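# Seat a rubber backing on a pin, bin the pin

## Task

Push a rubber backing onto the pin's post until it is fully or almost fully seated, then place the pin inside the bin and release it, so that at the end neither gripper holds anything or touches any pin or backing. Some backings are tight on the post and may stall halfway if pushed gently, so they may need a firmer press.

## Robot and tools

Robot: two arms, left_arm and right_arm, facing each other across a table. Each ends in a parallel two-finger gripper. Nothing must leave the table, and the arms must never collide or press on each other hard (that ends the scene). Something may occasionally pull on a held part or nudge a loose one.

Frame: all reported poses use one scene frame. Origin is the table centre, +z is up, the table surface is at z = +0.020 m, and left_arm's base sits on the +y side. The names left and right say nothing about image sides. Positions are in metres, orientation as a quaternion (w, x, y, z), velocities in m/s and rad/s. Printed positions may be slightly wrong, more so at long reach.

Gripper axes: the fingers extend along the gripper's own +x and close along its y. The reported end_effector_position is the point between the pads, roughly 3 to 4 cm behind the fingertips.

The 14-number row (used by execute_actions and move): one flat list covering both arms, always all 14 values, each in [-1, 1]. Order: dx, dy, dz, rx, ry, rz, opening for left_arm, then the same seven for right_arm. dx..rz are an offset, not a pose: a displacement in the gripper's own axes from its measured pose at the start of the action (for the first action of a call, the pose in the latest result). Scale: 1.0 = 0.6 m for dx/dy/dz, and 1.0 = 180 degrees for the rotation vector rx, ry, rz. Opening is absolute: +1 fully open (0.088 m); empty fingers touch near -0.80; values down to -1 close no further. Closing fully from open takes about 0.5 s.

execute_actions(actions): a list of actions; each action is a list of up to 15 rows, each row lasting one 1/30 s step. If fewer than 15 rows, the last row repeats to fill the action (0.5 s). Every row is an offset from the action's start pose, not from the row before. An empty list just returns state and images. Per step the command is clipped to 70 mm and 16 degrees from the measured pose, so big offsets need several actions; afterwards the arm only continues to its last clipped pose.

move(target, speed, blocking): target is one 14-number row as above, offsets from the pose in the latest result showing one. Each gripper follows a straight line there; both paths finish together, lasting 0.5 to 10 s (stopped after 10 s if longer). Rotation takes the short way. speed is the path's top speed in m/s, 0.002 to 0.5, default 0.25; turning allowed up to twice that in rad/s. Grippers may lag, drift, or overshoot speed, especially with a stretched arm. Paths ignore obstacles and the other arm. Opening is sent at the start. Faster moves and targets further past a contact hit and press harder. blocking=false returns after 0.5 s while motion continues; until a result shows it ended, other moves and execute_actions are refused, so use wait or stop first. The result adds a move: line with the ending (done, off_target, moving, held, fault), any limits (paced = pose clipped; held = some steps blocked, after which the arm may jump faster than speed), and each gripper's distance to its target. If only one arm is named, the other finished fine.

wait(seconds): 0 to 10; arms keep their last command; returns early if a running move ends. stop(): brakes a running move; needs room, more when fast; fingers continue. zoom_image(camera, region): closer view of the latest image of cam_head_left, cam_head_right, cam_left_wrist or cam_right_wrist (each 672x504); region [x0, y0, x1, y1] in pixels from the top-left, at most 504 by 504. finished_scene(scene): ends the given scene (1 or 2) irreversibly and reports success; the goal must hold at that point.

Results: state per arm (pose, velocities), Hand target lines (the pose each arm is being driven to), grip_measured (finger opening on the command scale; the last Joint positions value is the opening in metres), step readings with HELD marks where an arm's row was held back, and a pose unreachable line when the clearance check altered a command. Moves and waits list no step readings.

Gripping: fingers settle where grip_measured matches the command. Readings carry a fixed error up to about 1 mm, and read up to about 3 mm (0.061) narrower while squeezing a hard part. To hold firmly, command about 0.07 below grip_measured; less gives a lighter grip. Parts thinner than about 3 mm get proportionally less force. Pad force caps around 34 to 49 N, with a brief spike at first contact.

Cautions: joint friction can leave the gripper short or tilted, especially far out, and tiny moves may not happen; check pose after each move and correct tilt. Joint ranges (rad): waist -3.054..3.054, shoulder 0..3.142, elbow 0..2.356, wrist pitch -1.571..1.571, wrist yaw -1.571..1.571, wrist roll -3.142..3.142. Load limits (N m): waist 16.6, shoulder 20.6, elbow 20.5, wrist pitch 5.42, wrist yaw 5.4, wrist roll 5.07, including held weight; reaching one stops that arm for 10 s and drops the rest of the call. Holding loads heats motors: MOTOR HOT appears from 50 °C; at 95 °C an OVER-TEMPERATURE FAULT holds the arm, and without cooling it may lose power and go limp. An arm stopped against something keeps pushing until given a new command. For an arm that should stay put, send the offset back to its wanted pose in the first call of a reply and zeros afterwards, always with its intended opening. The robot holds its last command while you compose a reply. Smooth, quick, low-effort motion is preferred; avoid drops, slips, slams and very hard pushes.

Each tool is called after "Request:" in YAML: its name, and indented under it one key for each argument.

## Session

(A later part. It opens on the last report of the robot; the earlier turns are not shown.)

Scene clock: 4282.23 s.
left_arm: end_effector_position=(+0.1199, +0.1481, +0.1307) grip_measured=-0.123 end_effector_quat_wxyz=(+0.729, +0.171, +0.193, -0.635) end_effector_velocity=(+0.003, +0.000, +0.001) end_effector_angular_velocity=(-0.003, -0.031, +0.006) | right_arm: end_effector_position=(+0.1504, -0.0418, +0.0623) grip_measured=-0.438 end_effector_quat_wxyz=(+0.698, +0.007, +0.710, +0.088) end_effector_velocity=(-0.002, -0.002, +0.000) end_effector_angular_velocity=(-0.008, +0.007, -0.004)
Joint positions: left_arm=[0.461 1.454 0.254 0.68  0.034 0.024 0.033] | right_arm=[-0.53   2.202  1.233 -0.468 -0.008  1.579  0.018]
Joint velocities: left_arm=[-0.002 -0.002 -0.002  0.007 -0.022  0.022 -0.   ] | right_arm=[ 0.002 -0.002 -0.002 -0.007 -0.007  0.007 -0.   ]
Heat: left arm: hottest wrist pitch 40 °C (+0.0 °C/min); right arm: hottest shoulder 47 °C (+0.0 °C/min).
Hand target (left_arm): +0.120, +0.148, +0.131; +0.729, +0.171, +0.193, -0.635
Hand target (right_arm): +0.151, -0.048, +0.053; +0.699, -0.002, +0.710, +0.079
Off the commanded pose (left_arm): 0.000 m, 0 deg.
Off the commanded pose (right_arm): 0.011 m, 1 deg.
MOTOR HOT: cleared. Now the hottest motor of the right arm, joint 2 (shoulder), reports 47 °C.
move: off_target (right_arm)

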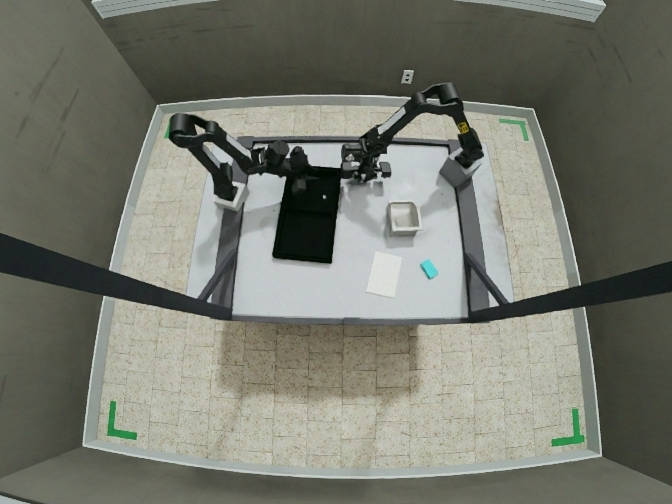

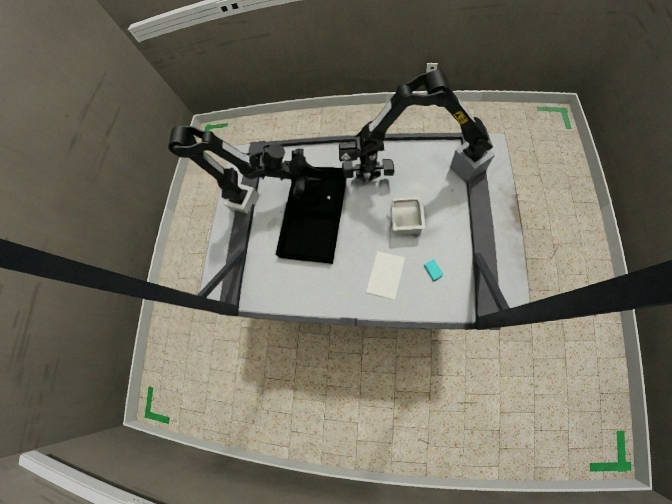

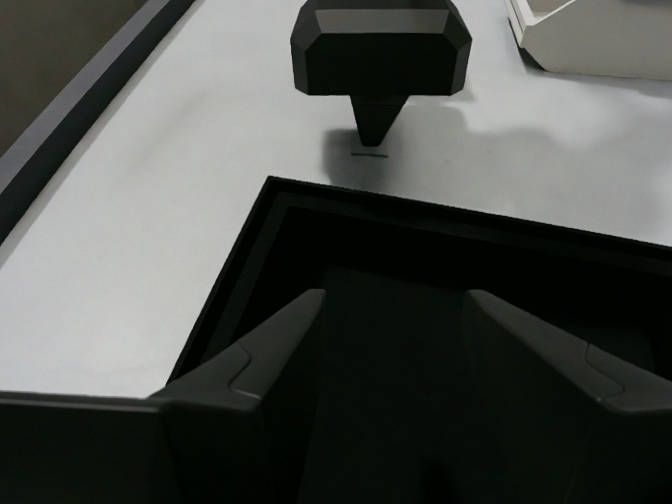

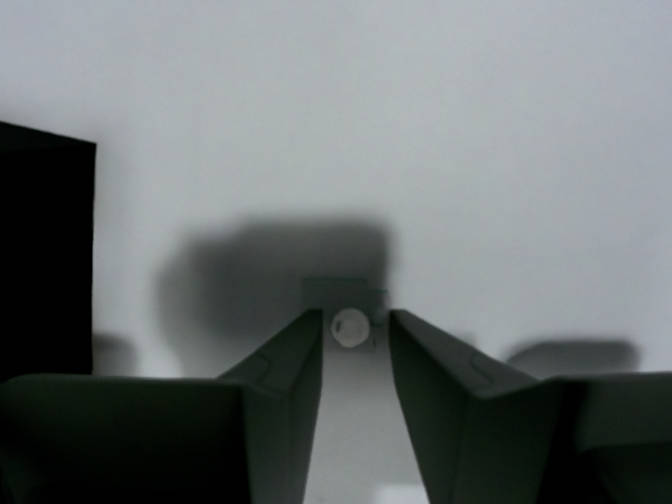

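Request:
execute_actions:
  actions:
    - [[0,0,0,0,0,0,-0.12, 0.015,-0.011,0,0,0,-0.007,-0.46],[0,0,0,0,0,0,-0.12, 0.015,-0.011,0,0,0,-0.007,-0.46],[0,0,0,0,0,0,-0.12, 0.015,-0.011,0,0,0,-0.007,-0.46],[0,0,0,0,0,0,-0.12, 0.015,-0.011,0,0,0,-0.007,-0.47],[0,0,0,0,0,0,-0.12, 0.015,-0.011,0,0,0,-0.007,-0.47],[0,0,0,0,0,0,-0.12, 0.015,-0.011,0,0,0,-0.007,-0.48],[0,0,0,0,0,0,-0.12, 0.015,-0.011,0,0,0,-0.007,-0.48],[0,0,0,0,0,0,-0.12, 0.015,-0.011,0,0,0,-0.007,-0.49]]

Request:
zoom_image:
  camera: "cam_right_wrist"
  region: [290, 268, 410, 365]

Scene clock: 4298.50 s.
left_arm: end_effector_position=(+0.1199, +0.1481, +0.1307) grip_measured=-0.123 end_effector_quat_wxyz=(+0.729, +0.171, +0.193, -0.635) end_effector_velocity=(-0.002, +0.001, -0.003) end_effector_angular_velocity=(+0.014, +0.026, +0.002) | right_arm: end_effector_position=(+0.1503, -0.0412, +0.0618) grip_measured=-0.486 end_effector_quat_wxyz=(+0.698, +0.007, +0.710, +0.088) end_effector_velocity=(-0.000, +0.001, +0.001) end_effector_angular_velocity=(+0.007, +0.007, +0.006)
Joint positions: left_arm=[0.461 1.454 0.254 0.68  0.034 0.024 0.033] | right_arm=[-0.53   2.203  1.233 -0.464 -0.008  1.579  0.015]
Joint velocities: left_arm=[-0.002 -0.002  0.002 -0.022  0.007 -0.022 -0.   ] | right_arm=[-0.002 -0.002 -0.002  0.007 -0.007 -0.007 -0.001]
Heat: left arm: hottest wrist pitch 40 °C (+0.0 °C/min); right arm: hottest shoulder 44 °C (-6.0 °C/min).
Hand target (left_arm): +0.120, +0.148, +0.131; +0.729, +0.171, +0.193, -0.635
Hand target (right_arm): +0.151, -0.047, +0.053; +0.699, -0.001, +0.710, +0.080
Off the commanded pose (left_arm): 0.000 m, 0 deg.
Off the commanded pose (right_arm): 0.011 m, 1 deg.
Step readings (end_effector_position):
0: left_arm (+0.1199, +0.1481, +0.1307) | right_arm (+0.1504, -0.0418, +0.0623)
1: left_arm (+0.1199, +0.1481, +0.1307) | right_arm (+0.1504, -0.0418, +0.0621)
2: left_arm (+0.1199, +0.1481, +0.1307) | right_arm (+0.1504, -0.0416, +0.0620)
4: left_arm (+0.1199, +0.1481, +0.1307) | right_arm (+0.1504, -0.0413, +0.0619)
8: left_arm (+0.1199, +0.1481, +0.1307) | right_arm (+0.1503, -0.0412, +0.0619)
15: end_effector_position above

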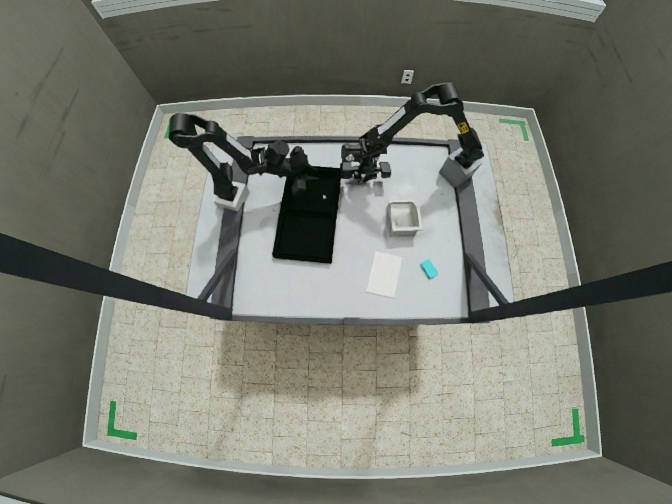

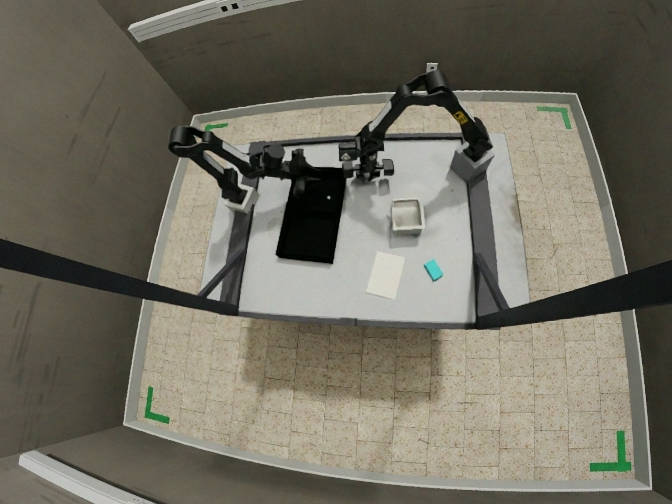

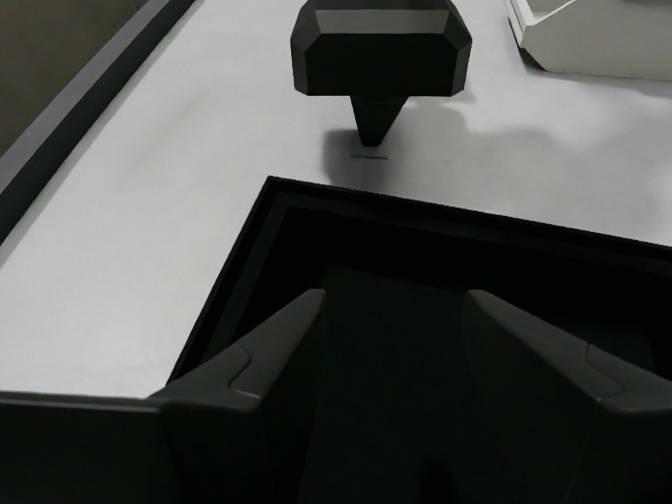

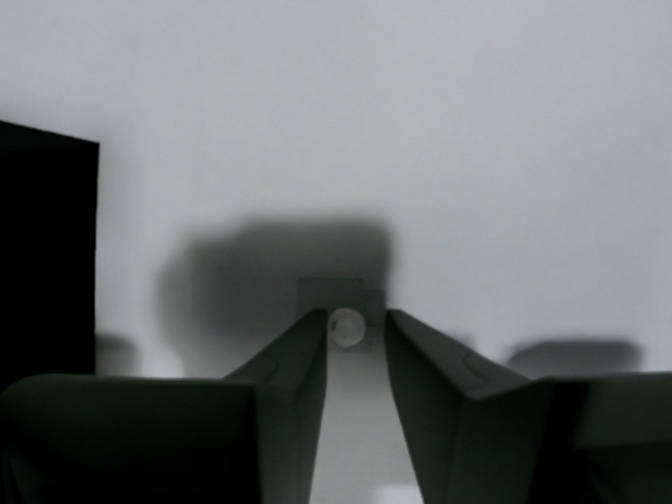

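Region (290, 268, 410, 365) of cam_right_wrist's 672x504 image, scaled by 4.200, with more detail than that image has; it fills the top 407 rows of this view, and the rest is white.

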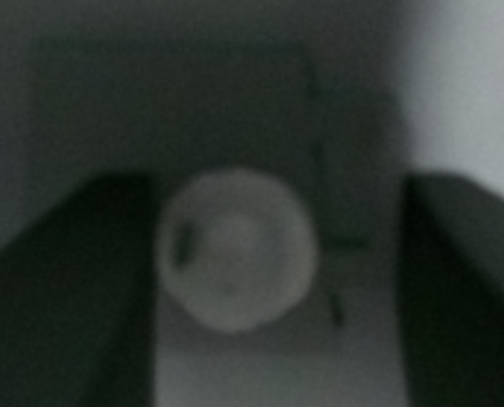

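Request:
execute_actions:
  actions:
    - [[0,0,0,0,0,0,-0.12, 0.015,-0.0115,0,0,0,-0.007,-0.50],[0,0,0,0,0,0,-0.12, 0.015,-0.0115,0,0,0,-0.007,-0.50],[0,0,0,0,0,0,-0.12, 0.015,-0.0115,0,0,0,-0.007,-0.505],[0,0,0,0,0,0,-0.12, 0.015,-0.0115,0,0,0,-0.007,-0.51],[0,0,0,0,0,0,-0.12, 0.015,-0.0115,0,0,0,-0.007,-0.515],[0,0,0,0,0,0,-0.12, 0.015,-0.0115,0,0,0,-0.007,-0.52],[0,0,0,0,0,0,-0.12, 0.015,-0.0115,0,0,0,-0.007,-0.525]]

Request:
zoom_image:
  camera: "cam_right_wrist"
  region: [290, 268, 410, 365]

Scene clock: 4308.17 s.
left_arm: end_effector_position=(+0.1199, +0.1481, +0.1307) grip_measured=-0.123 end_effector_quat_wxyz=(+0.729, +0.171, +0.193, -0.635) end_effector_velocity=(-0.000, +0.003, -0.005) end_effector_angular_velocity=(+0.018, -0.007, +0.000) | right_arm: end_effector_position=(+0.1502, -0.0399, +0.0619) grip_measured=-0.522 end_effector_quat_wxyz=(+0.698, +0.010, +0.710, +0.091) end_effector_velocity=(-0.000, -0.000, +0.001) end_effector_angular_velocity=(-0.003, +0.004, +0.020)
Joint positions: left_arm=[0.461 1.454 0.254 0.68  0.034 0.024 0.033] | right_arm=[-0.53   2.204  1.233 -0.458 -0.008  1.579  0.013]
Joint velocities: left_arm=[-0.002  0.002 -0.007 -0.007 -0.007  0.007  0.   ] | right_arm=[-0.002 -0.002  0.002 -0.007 -0.007 -0.022 -0.   ]
Heat: left arm: hottest wrist pitch 40 °C (+0.0 °C/min); right arm: hottest shoulder 43 °C (-8.0 °C/min).
Hand target (left_arm): +0.120, +0.148, +0.131; +0.729, +0.171, +0.193, -0.635
Hand target (right_arm): +0.151, -0.047, +0.052; +0.699, -0.000, +0.710, +0.081
Off the commanded pose (left_arm): 0.000 m, 0 deg.
Off the commanded pose (right_arm): 0.012 m, 2 deg.
Step readings (end_effector_position):
0: left_arm (+0.1199, +0.1481, +0.1307) | right_arm (+0.1503, -0.0412, +0.0618)
1: left_arm (+0.1199, +0.1481, +0.1307) | right_arm (+0.1503, -0.0411, +0.0618)
2: left_arm (+0.1199, +0.1481, +0.1307) | right_arm (+0.1503, -0.0408, +0.0619)
4: left_arm (+0.1199, +0.1481, +0.1307) | right_arm (+0.1502, -0.0405, +0.0618)
8: left_arm (+0.1199, +0.1481, +0.1307) | right_arm (+0.1502, -0.0400, +0.0618)
15: end_effector_position above

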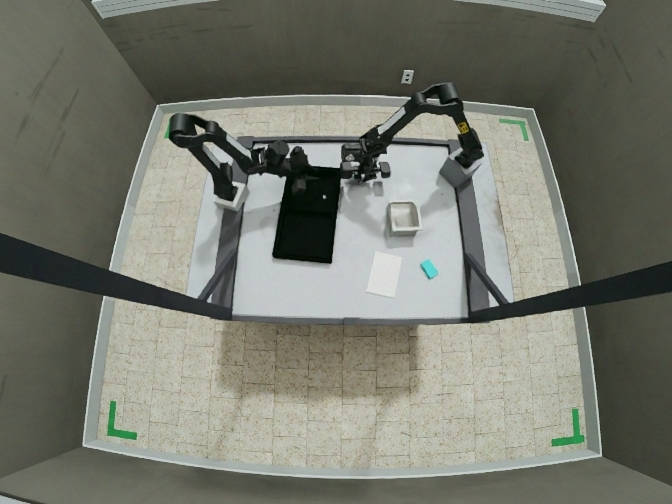

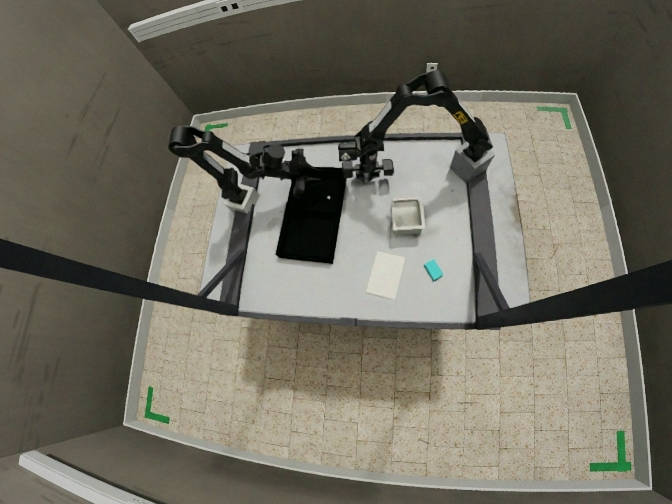

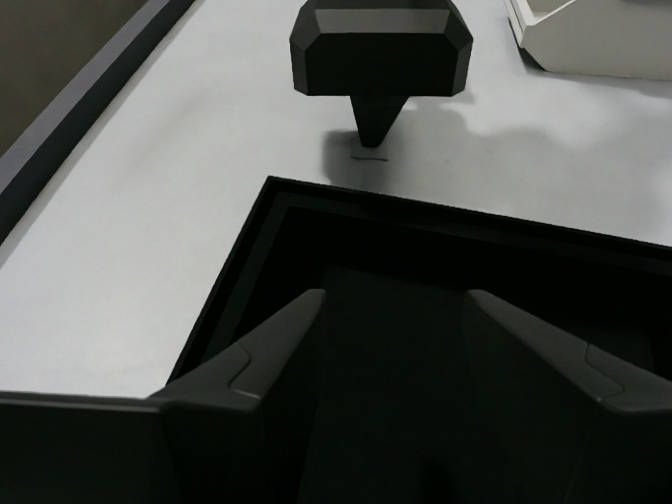

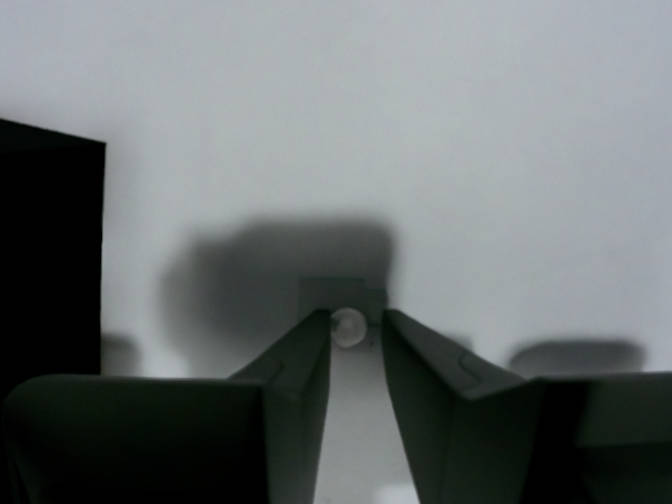

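Region (290, 268, 410, 365) of cam_right_wrist's 672x504 image, scaled by 4.200, with more detail than that image has; it fills the top 407 rows of this view, and the rest is white.

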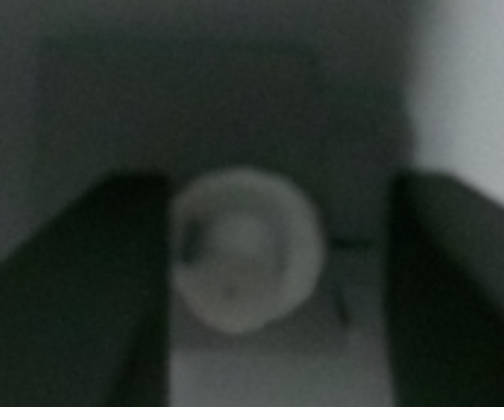

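Request:
execute_actions:
  actions:
    - [[0,0,0,0,0,0,-0.12, 0,0,0,0,0,0,-0.40]]
    - [[0,0,0,0,0,0,-0.12, -0.003,-0.002,0,0,0,0.006,-0.40],[0,0,0,0,0,0,-0.12, -0.006,-0.004,0,0,0,0.012,-0.40],[0,0,0,0,0,0,-0.12, -0.008,-0.006,0,0,0,0.018,-0.40],[0,0,0,0,0,0,-0.12, -0.010,-0.008,0,0,0,0.025,-0.40]]

Request:
zoom_image:
  camera: "cam_right_wrist"
  region: [290, 268, 410, 365]

Scene clock: 4320.80 s.
left_arm: end_effector_position=(+0.1199, +0.1481, +0.1307) grip_measured=-0.123 end_effector_quat_wxyz=(+0.729, +0.171, +0.193, -0.635) end_effector_velocity=(+0.002, +0.002, -0.003) end_effector_angular_velocity=(+0.018, -0.007, +0.005) | right_arm: end_effector_position=(+0.1506, -0.0435, +0.0658) grip_measured=-0.402 end_effector_quat_wxyz=(+0.694, +0.037, +0.710, +0.118) end_effector_velocity=(-0.000, +0.001, +0.001) end_effector_angular_velocity=(+0.016, +0.011, -0.008)
Joint positions: left_arm=[0.461 1.454 0.254 0.68  0.034 0.024 0.033] | right_arm=[-0.53   2.145  1.131 -0.337 -0.008  1.579  0.019]
Joint velocities: left_arm=[ 0.002 -0.002  0.002 -0.022 -0.007  0.007  0.   ] | right_arm=[-0.002 -0.007 -0.012  0.022 -0.007  0.007 -0.   ]
Heat: left arm: hottest wrist pitch 40 °C (+0.0 °C/min); right arm: hottest shoulder 42 °C (-9.1 °C/min).
Hand target (left_arm): +0.120, +0.148, +0.131; +0.729, +0.171, +0.193, -0.635
Hand target (right_arm): +0.151, -0.045, +0.067; +0.694, +0.038, +0.709, +0.119
Off the commanded pose (left_arm): 0.000 m, 0 deg.
Off the commanded pose (right_arm): 0.002 m, 0 deg.
Step readings (end_effector_position; steps 1 to 15: 1st action; 16 to 30: 2nd action):
0: left_arm (+0.1199, +0.1481, +0.1307) | right_arm (+0.1502, -0.0399, +0.0619)
1: left_arm (+0.1199, +0.1481, +0.1307) | right_arm (+0.1502, -0.0398, +0.0619)
2: left_arm (+0.1199, +0.1481, +0.1307) | right_arm (+0.1501, -0.0396, +0.0619)
4: left_arm (+0.1199, +0.1481, +0.1307) | right_arm (+0.1501, -0.0396, +0.0619)
8: left_arm (+0.1199, +0.1481, +0.1307) | right_arm (+0.1501, -0.0393, +0.0621)
15: left_arm (+0.1199, +0.1481, +0.1307) | right_arm (+0.1501, -0.0391, +0.0623)
16: left_arm (+0.1199, +0.1481, +0.1307) | right_arm (+0.1500, -0.0388, +0.0628)
17: left_arm (+0.1199, +0.1481, +0.1307) | right_arm (+0.1500, -0.0383, +0.0632)
19: left_arm (+0.1199, +0.1481, +0.1307) | right_arm (+0.1502, -0.0398, +0.0640)
23: left_arm (+0.1199, +0.1481, +0.1307) | right_arm (+0.1507, -0.0438, +0.0651)
30: end_effector_position above

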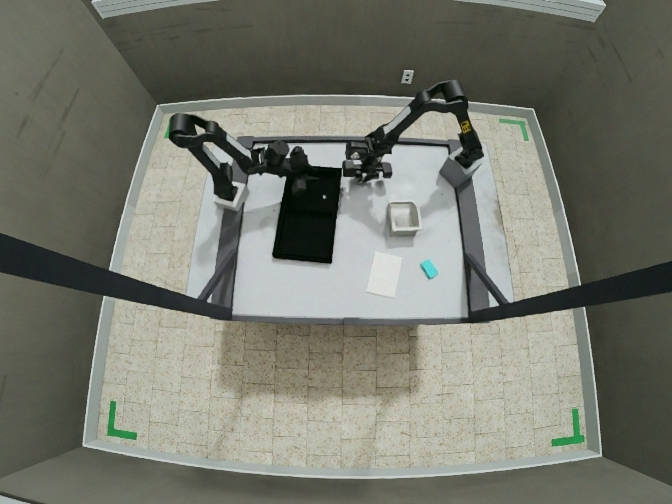

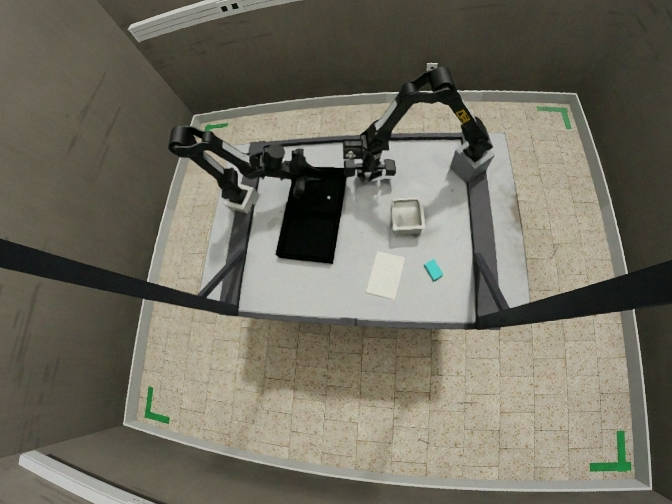

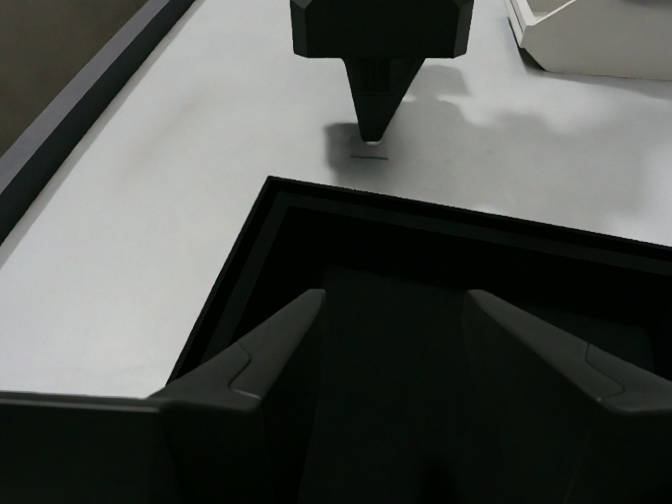

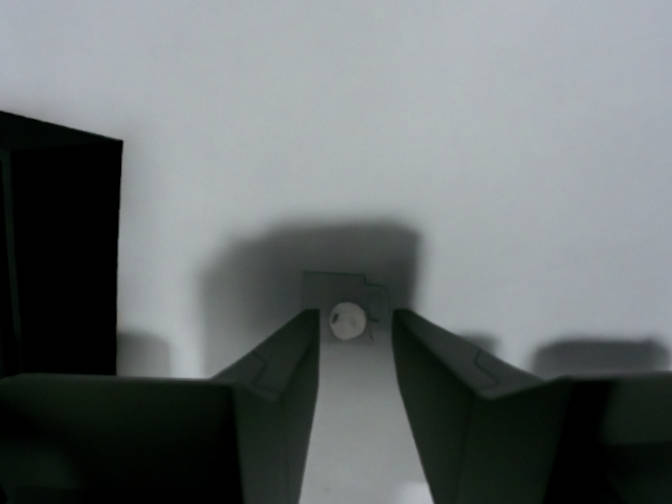

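Region (290, 268, 410, 365) of cam_right_wrist's 672x504 image, scaled by 4.200, with more detail than that image has; it fills the top 407 rows of this view, and the rest is white.

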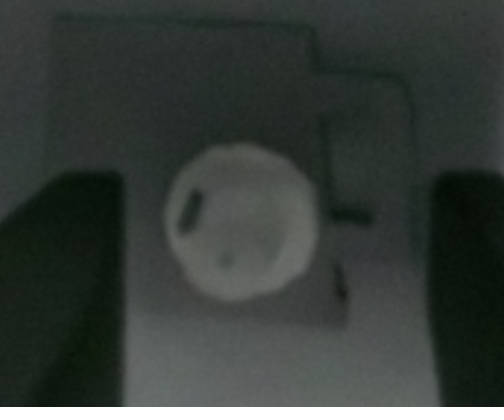

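Request:
move:
  target: [0,0,0,0,0,0,-0.12, 0.0173,-0.0141,0,0,0,-0.012,-0.40]
  speed: 0.012

Request:
zoom_image:
  camera: "cam_right_wrist"
  region: [290, 268, 410, 365]

Scene clock: 4351.67 s.
left_arm: end_effector_position=(+0.1199, +0.1481, +0.1307) grip_measured=-0.123 end_effector_quat_wxyz=(+0.729, +0.171, +0.193, -0.635) end_effector_velocity=(+0.002, +0.002, -0.002) end_effector_angular_velocity=(+0.008, -0.003, +0.020) | right_arm: end_effector_position=(+0.1510, -0.0464, +0.0608) grip_measured=-0.402 end_effector_quat_wxyz=(+0.695, +0.031, +0.710, +0.112) end_effector_velocity=(-0.004, -0.003, +0.000) end_effector_angular_velocity=(-0.010, +0.019, +0.014)
Joint positions: left_arm=[0.461 1.454 0.254 0.68  0.034 0.024 0.033] | right_arm=[-0.53   2.158  1.133 -0.342 -0.008  1.579  0.019]
Joint velocities: left_arm=[-0.002 -0.002 -0.002 -0.007 -0.022 -0.007 -0.   ] | right_arm=[ 0.002 -0.002 -0.002 -0.007 -0.022 -0.007 -0.   ]
Heat: left arm: hottest wrist pitch 40 °C (+0.0 °C/min); right arm: hottest shoulder 46 °C (+1.0 °C/min).
Hand target (left_arm): +0.120, +0.148, +0.131; +0.729, +0.171, +0.193, -0.635
Hand target (right_arm): +0.151, -0.050, +0.054; +0.696, +0.023, +0.710, +0.104
Off the commanded pose (left_arm): 0.000 m, 0 deg.
Off the commanded pose (right_arm): 0.008 m, 1 deg.
move: done

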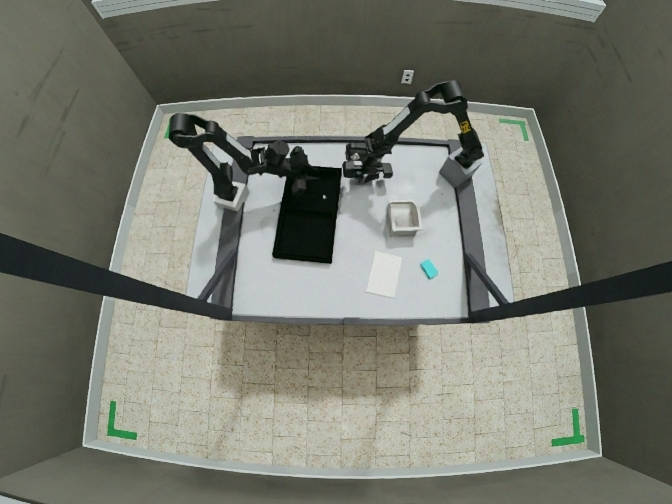

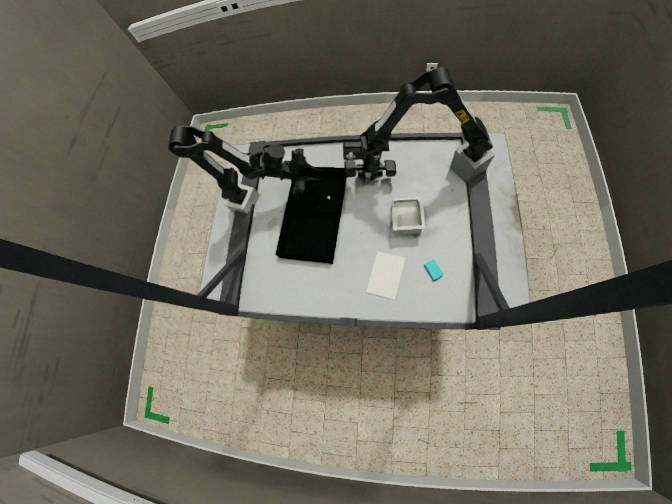

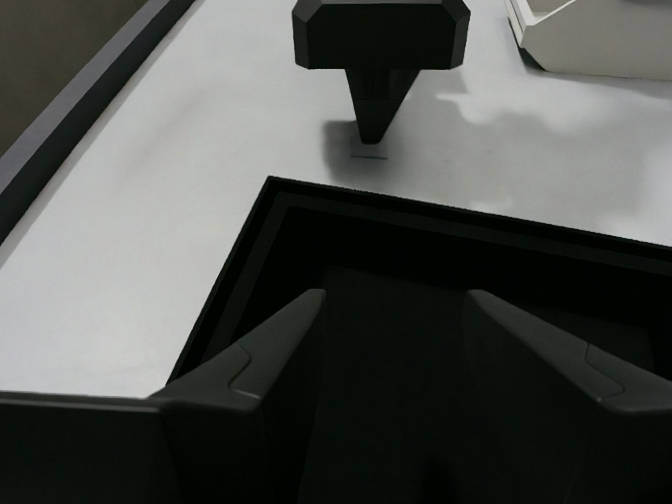

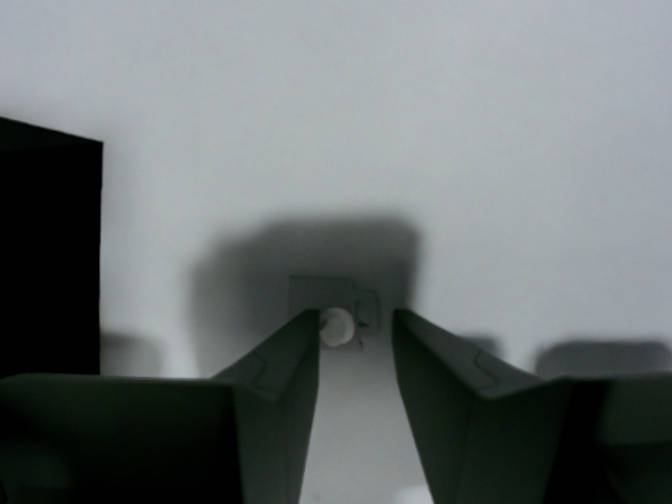

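Region (290, 268, 410, 365) of cam_right_wrist's 672x504 image, scaled by 4.200, with more detail than that image has; it fills the top 407 rows of this view, and the rest is white.

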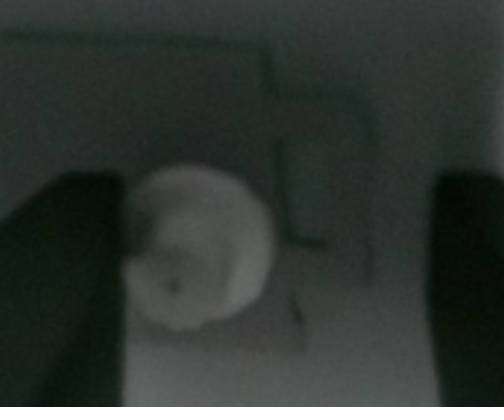

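Request:
execute_actions:
  actions:
    - [[0,0,0,0,0,0,-0.12, -0.002,0,0,0,0,0,-0.40],[0,0,0,0,0,0,-0.12, -0.002,0.001,0,0,0,0.001,-0.40],[0,0,0,0,0,0,-0.12, -0.002,0.002,0,0,0,0.002,-0.40],[0,0,0,0,0,0,-0.12, -0.002,0.003,0,0,0,0.003,-0.40],[0,0,0,0,0,0,-0.12, -0.002,0.004,0,0,0,0.0036,-0.40],[0,0,0,0,0,0,-0.12, -0.002,0.0051,0,0,0,0.0044,-0.40]]

Request:
zoom_image:
  camera: "cam_right_wrist"
  region: [290, 268, 410, 365]

Scene clock: 4363.57 s.
left_arm: end_effector_position=(+0.1199, +0.1481, +0.1307) grip_measured=-0.123 end_effector_quat_wxyz=(+0.729, +0.171, +0.193, -0.635) end_effector_velocity=(+0.001, +0.002, -0.003) end_effector_angular_velocity=(+0.013, -0.002, +0.015) | right_arm: end_effector_position=(+0.1508, -0.0450, +0.0616) grip_measured=-0.402 end_effector_quat_wxyz=(+0.694, +0.033, +0.710, +0.114) end_effector_velocity=(+0.002, -0.001, +0.002) end_effector_angular_velocity=(-0.003, +0.005, +0.001)
Joint positions: left_arm=[0.461 1.454 0.254 0.68  0.034 0.024 0.033] | right_arm=[-0.53   2.157  1.133 -0.337 -0.008  1.579  0.019]
Joint velocities: left_arm=[-0.007  0.002 -0.002 -0.007 -0.022 -0.007 -0.   ] | right_arm=[-0.007 -0.007 -0.002 -0.007 -0.007 -0.007 -0.   ]
Heat: left arm: hottest wrist pitch 40 °C (+0.0 °C/min); right arm: hottest shoulder 44 °C (+1.0 °C/min).
Hand target (left_arm): +0.120, +0.148, +0.131; +0.729, +0.171, +0.193, -0.635
Hand target (right_arm): +0.151, -0.044, +0.063; +0.694, +0.036, +0.710, +0.117
Off the commanded pose (left_arm): 0.000 m, 0 deg.
Off the commanded pose (right_arm): 0.002 m, 0 deg.
Step readings (end_effector_position):
0: left_arm (+0.1199, +0.1481, +0.1307) | right_arm (+0.1510, -0.0462, +0.0609)
1: left_arm (+0.1199, +0.1481, +0.1307) | right_arm (+0.1510, -0.0462, +0.0609)
2: left_arm (+0.1199, +0.1481, +0.1307) | right_arm (+0.1510, -0.0462, +0.0609)
4: left_arm (+0.1199, +0.1481, +0.1307) | right_arm (+0.1510, -0.0462, +0.0611)
8: left_arm (+0.1199, +0.1481, +0.1307) | right_arm (+0.1509, -0.0457, +0.0614)
15: end_effector_position above

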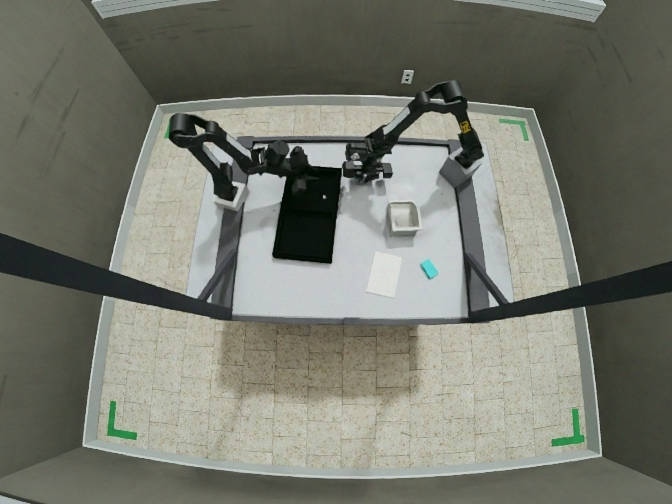

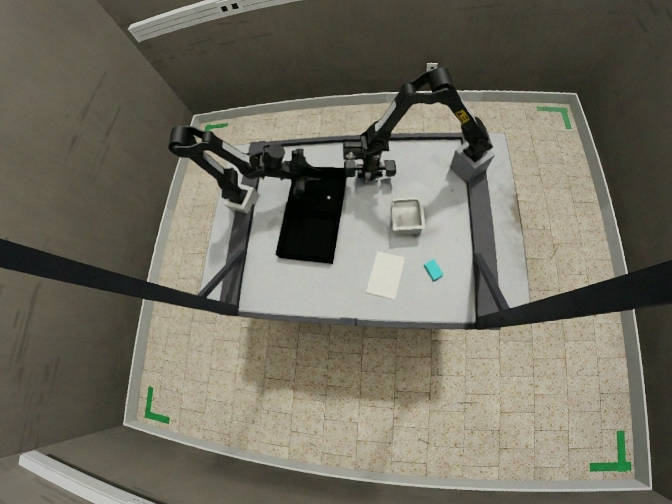

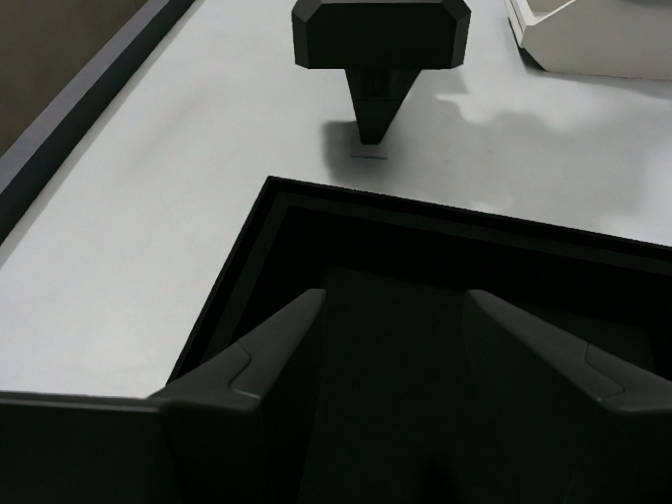

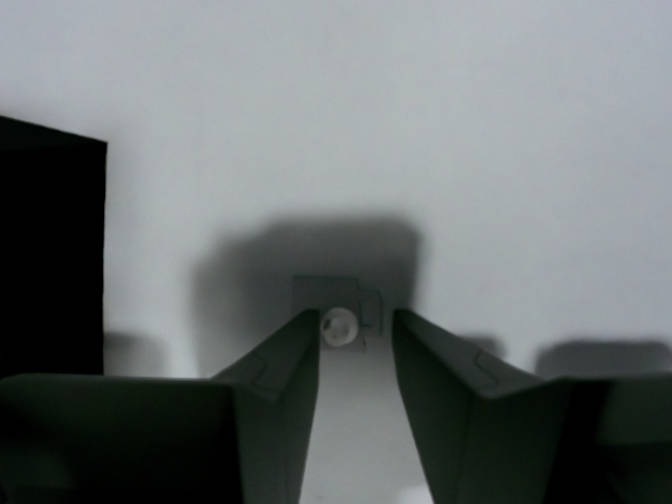

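Region (290, 268, 410, 365) of cam_right_wrist's 672x504 image, scaled by 4.200, with more detail than that image has; it fills the top 407 rows of this view, and the rest is white.

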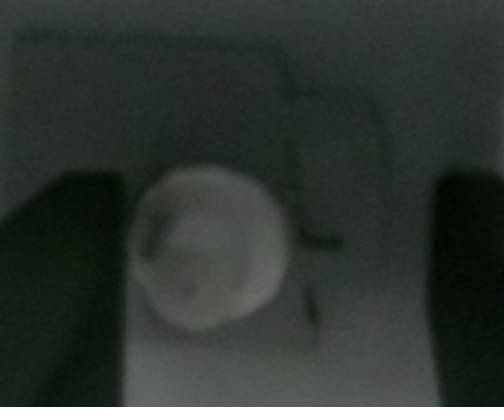

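Request:
move:
  target: [0,0,0,0,0,0,-0.12, 0.0135,-0.0088,0,0,0,-0.004,-0.40]
  speed: 0.012

Request:
zoom_image:
  camera: "cam_right_wrist"
  region: [290, 268, 410, 365]

Scene clock: 4372.80 s.
left_arm: end_effector_position=(+0.1199, +0.1481, +0.1307) grip_measured=-0.123 end_effector_quat_wxyz=(+0.729, +0.171, +0.193, -0.635) end_effector_velocity=(-0.002, +0.001, -0.001) end_effector_angular_velocity=(+0.009, -0.009, -0.005) | right_arm: end_effector_position=(+0.1506, -0.0430, +0.0614) grip_measured=-0.402 end_effector_quat_wxyz=(+0.694, +0.036, +0.710, +0.117) end_effector_velocity=(+0.004, +0.000, +0.001) end_effector_angular_velocity=(-0.001, -0.009, -0.002)
Joint positions: left_arm=[0.461 1.454 0.254 0.68  0.034 0.024 0.033] | right_arm=[-0.53   2.159  1.133 -0.326 -0.008  1.579  0.019]
Joint velocities: left_arm=[-0.007 -0.002 -0.002 -0.007 -0.007  0.007 -0.   ] | right_arm=[-0.007 -0.002  0.002 -0.007  0.007 -0.007 -0.   ]
Heat: left arm: hottest wrist pitch 40 °C (+0.0 °C/min); right arm: hottest shoulder 44 °C (+1.0 °C/min).
Hand target (left_arm): +0.120, +0.148, +0.131; +0.729, +0.171, +0.193, -0.635
Hand target (right_arm): +0.151, -0.049, +0.053; +0.695, +0.028, +0.710, +0.109
Off the commanded pose (left_arm): 0.000 m, 0 deg.
Off the commanded pose (right_arm): 0.010 m, 1 deg.
move: off_target (right_arm)

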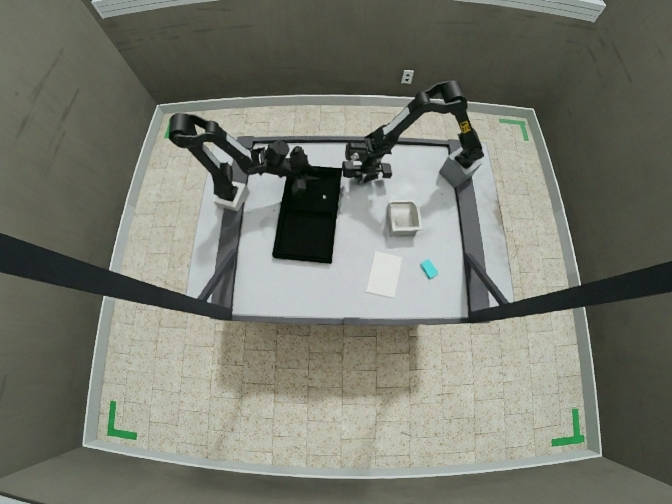

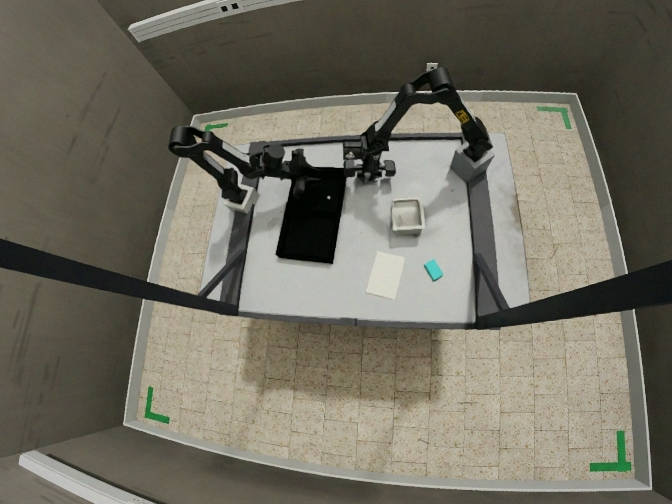

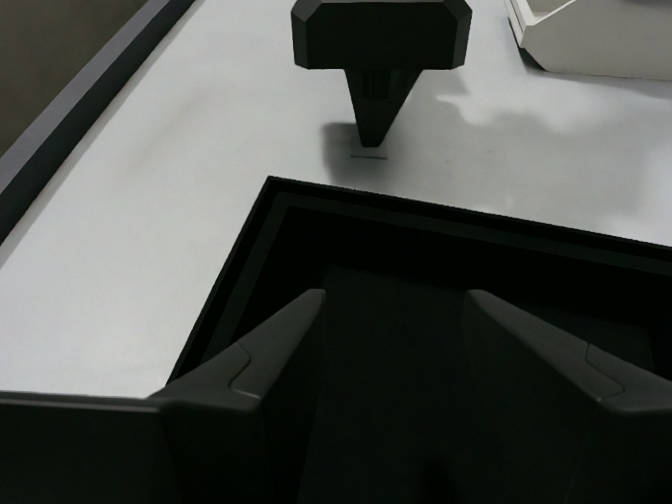

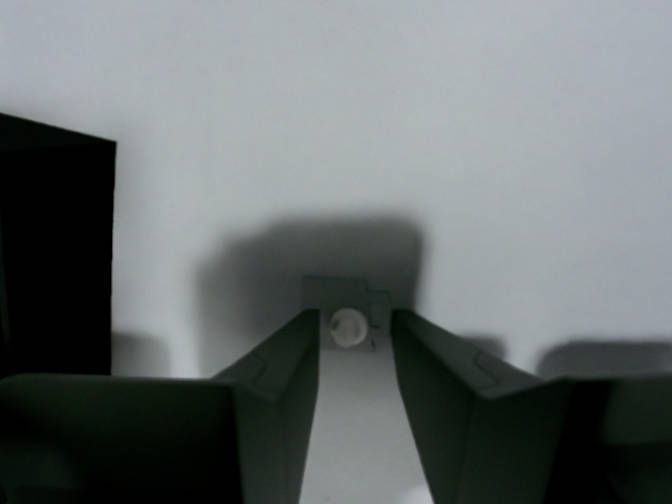

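Region (290, 268, 410, 365) of cam_right_wrist's 672x504 image, scaled by 4.200, with more detail than that image has; it fills the top 407 rows of this view, and the rest is white.

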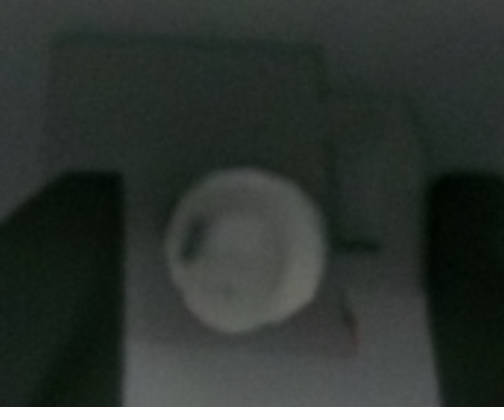

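Request:
execute_actions:
  actions:
    - [[0,0,0,0,0,0,-0.12, 0.0147,-0.0106,0,0,0,-0.0086,-0.41],[0,0,0,0,0,0,-0.12, 0.0147,-0.0106,0,0,0,-0.0086,-0.42],[0,0,0,0,0,0,-0.12, 0.0147,-0.0106,0,0,0,-0.0086,-0.43],[0,0,0,0,0,0,-0.12, 0.0147,-0.0106,0,0,0,-0.0086,-0.44],[0,0,0,0,0,0,-0.12, 0.0147,-0.0106,0,0,0,-0.0086,-0.45],[0,0,0,0,0,0,-0.12, 0.0147,-0.0106,0,0,0,-0.0086,-0.455],[0,0,0,0,0,0,-0.12, 0.0147,-0.0106,0,0,0,-0.0086,-0.46],[0,0,0,0,0,0,-0.12, 0.0147,-0.0106,0,0,0,-0.0086,-0.465],[0,0,0,0,0,0,-0.12, 0.0147,-0.0106,0,0,0,-0.0086,-0.47]]

Request:
zoom_image:
  camera: "cam_right_wrist"
  region: [290, 268, 410, 365]

Scene clock: 4393.63 s.
left_arm: end_effector_position=(+0.1199, +0.1481, +0.1307) grip_measured=-0.123 end_effector_quat_wxyz=(+0.729, +0.171, +0.193, -0.635) end_effector_velocity=(-0.004, +0.001, -0.001) end_effector_angular_velocity=(+0.006, +0.011, -0.010) | right_arm: end_effector_position=(+0.1507, -0.0442, +0.0602) grip_measured=-0.466 end_effector_quat_wxyz=(+0.694, +0.034, +0.710, +0.115) end_effector_velocity=(-0.002, -0.006, -0.002) end_effector_angular_velocity=(-0.029, +0.013, +0.024)
Joint positions: left_arm=[0.461 1.454 0.254 0.68  0.034 0.024 0.033] | right_arm=[-0.53   2.162  1.133 -0.33  -0.008  1.579  0.016]
Joint velocities: left_arm=[-0.007 -0.002 -0.002 -0.007  0.007 -0.007  0.   ] | right_arm=[-0.002  0.002 -0.002 -0.022 -0.022 -0.022 -0.001]
Heat: left arm: hottest wrist pitch 40 °C (+0.0 °C/min); right arm: hottest shoulder 42 °C (-2.0 °C/min).
Hand target (left_arm): +0.120, +0.148, +0.131; +0.729, +0.171, +0.193, -0.635
Hand target (right_arm): +0.151, -0.047, +0.052; +0.695, +0.027, +0.710, +0.108
Off the commanded pose (left_arm): 0.000 m, 0 deg.
Off the commanded pose (right_arm): 0.009 m, 1 deg.
Step readings (end_effector_position):
0: left_arm (+0.1199, +0.1481, +0.1307) | right_arm (+0.1505, -0.0429, +0.0614)
1: left_arm (+0.1199, +0.1481, +0.1307) | right_arm (+0.1506, -0.0431, +0.0610)
2: left_arm (+0.1199, +0.1481, +0.1307) | right_arm (+0.1506, -0.0432, +0.0607)
4: left_arm (+0.1199, +0.1481, +0.1307) | right_arm (+0.1506, -0.0435, +0.0605)
8: left_arm (+0.1199, +0.1481, +0.1307) | right_arm (+0.1507, -0.0439, +0.0604)
15: end_effector_position above

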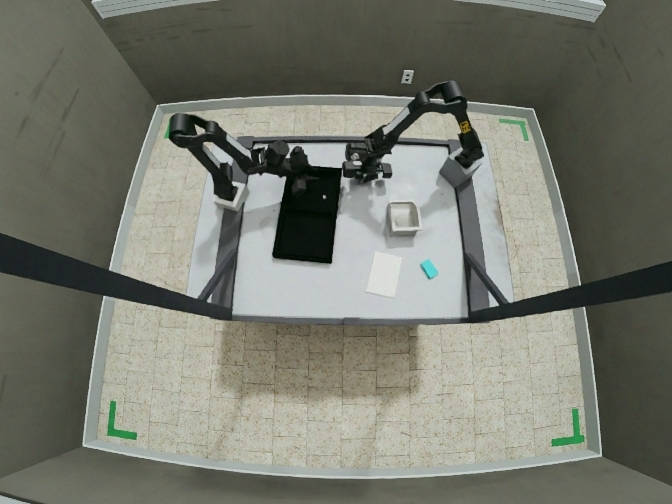

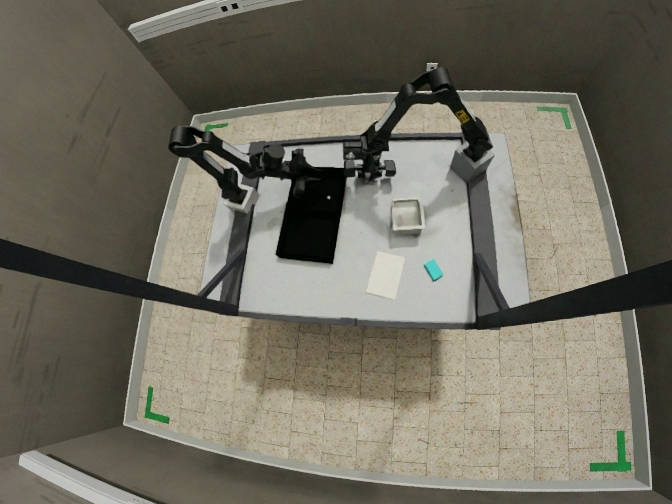

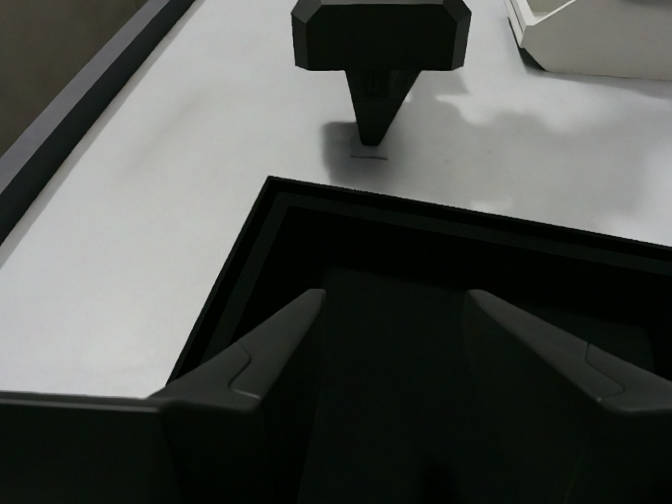

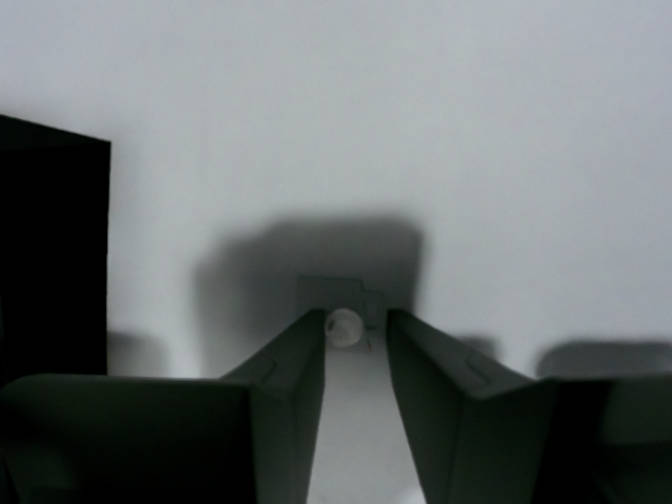

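Region (290, 268, 410, 365) of cam_right_wrist's 672x504 image, scaled by 4.200, with more detail than that image has; it fills the top 407 rows of this view, and the rest is white.

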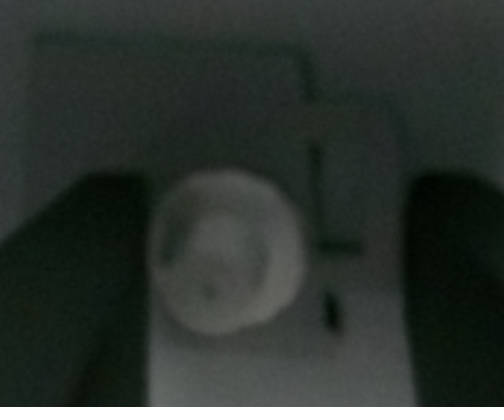

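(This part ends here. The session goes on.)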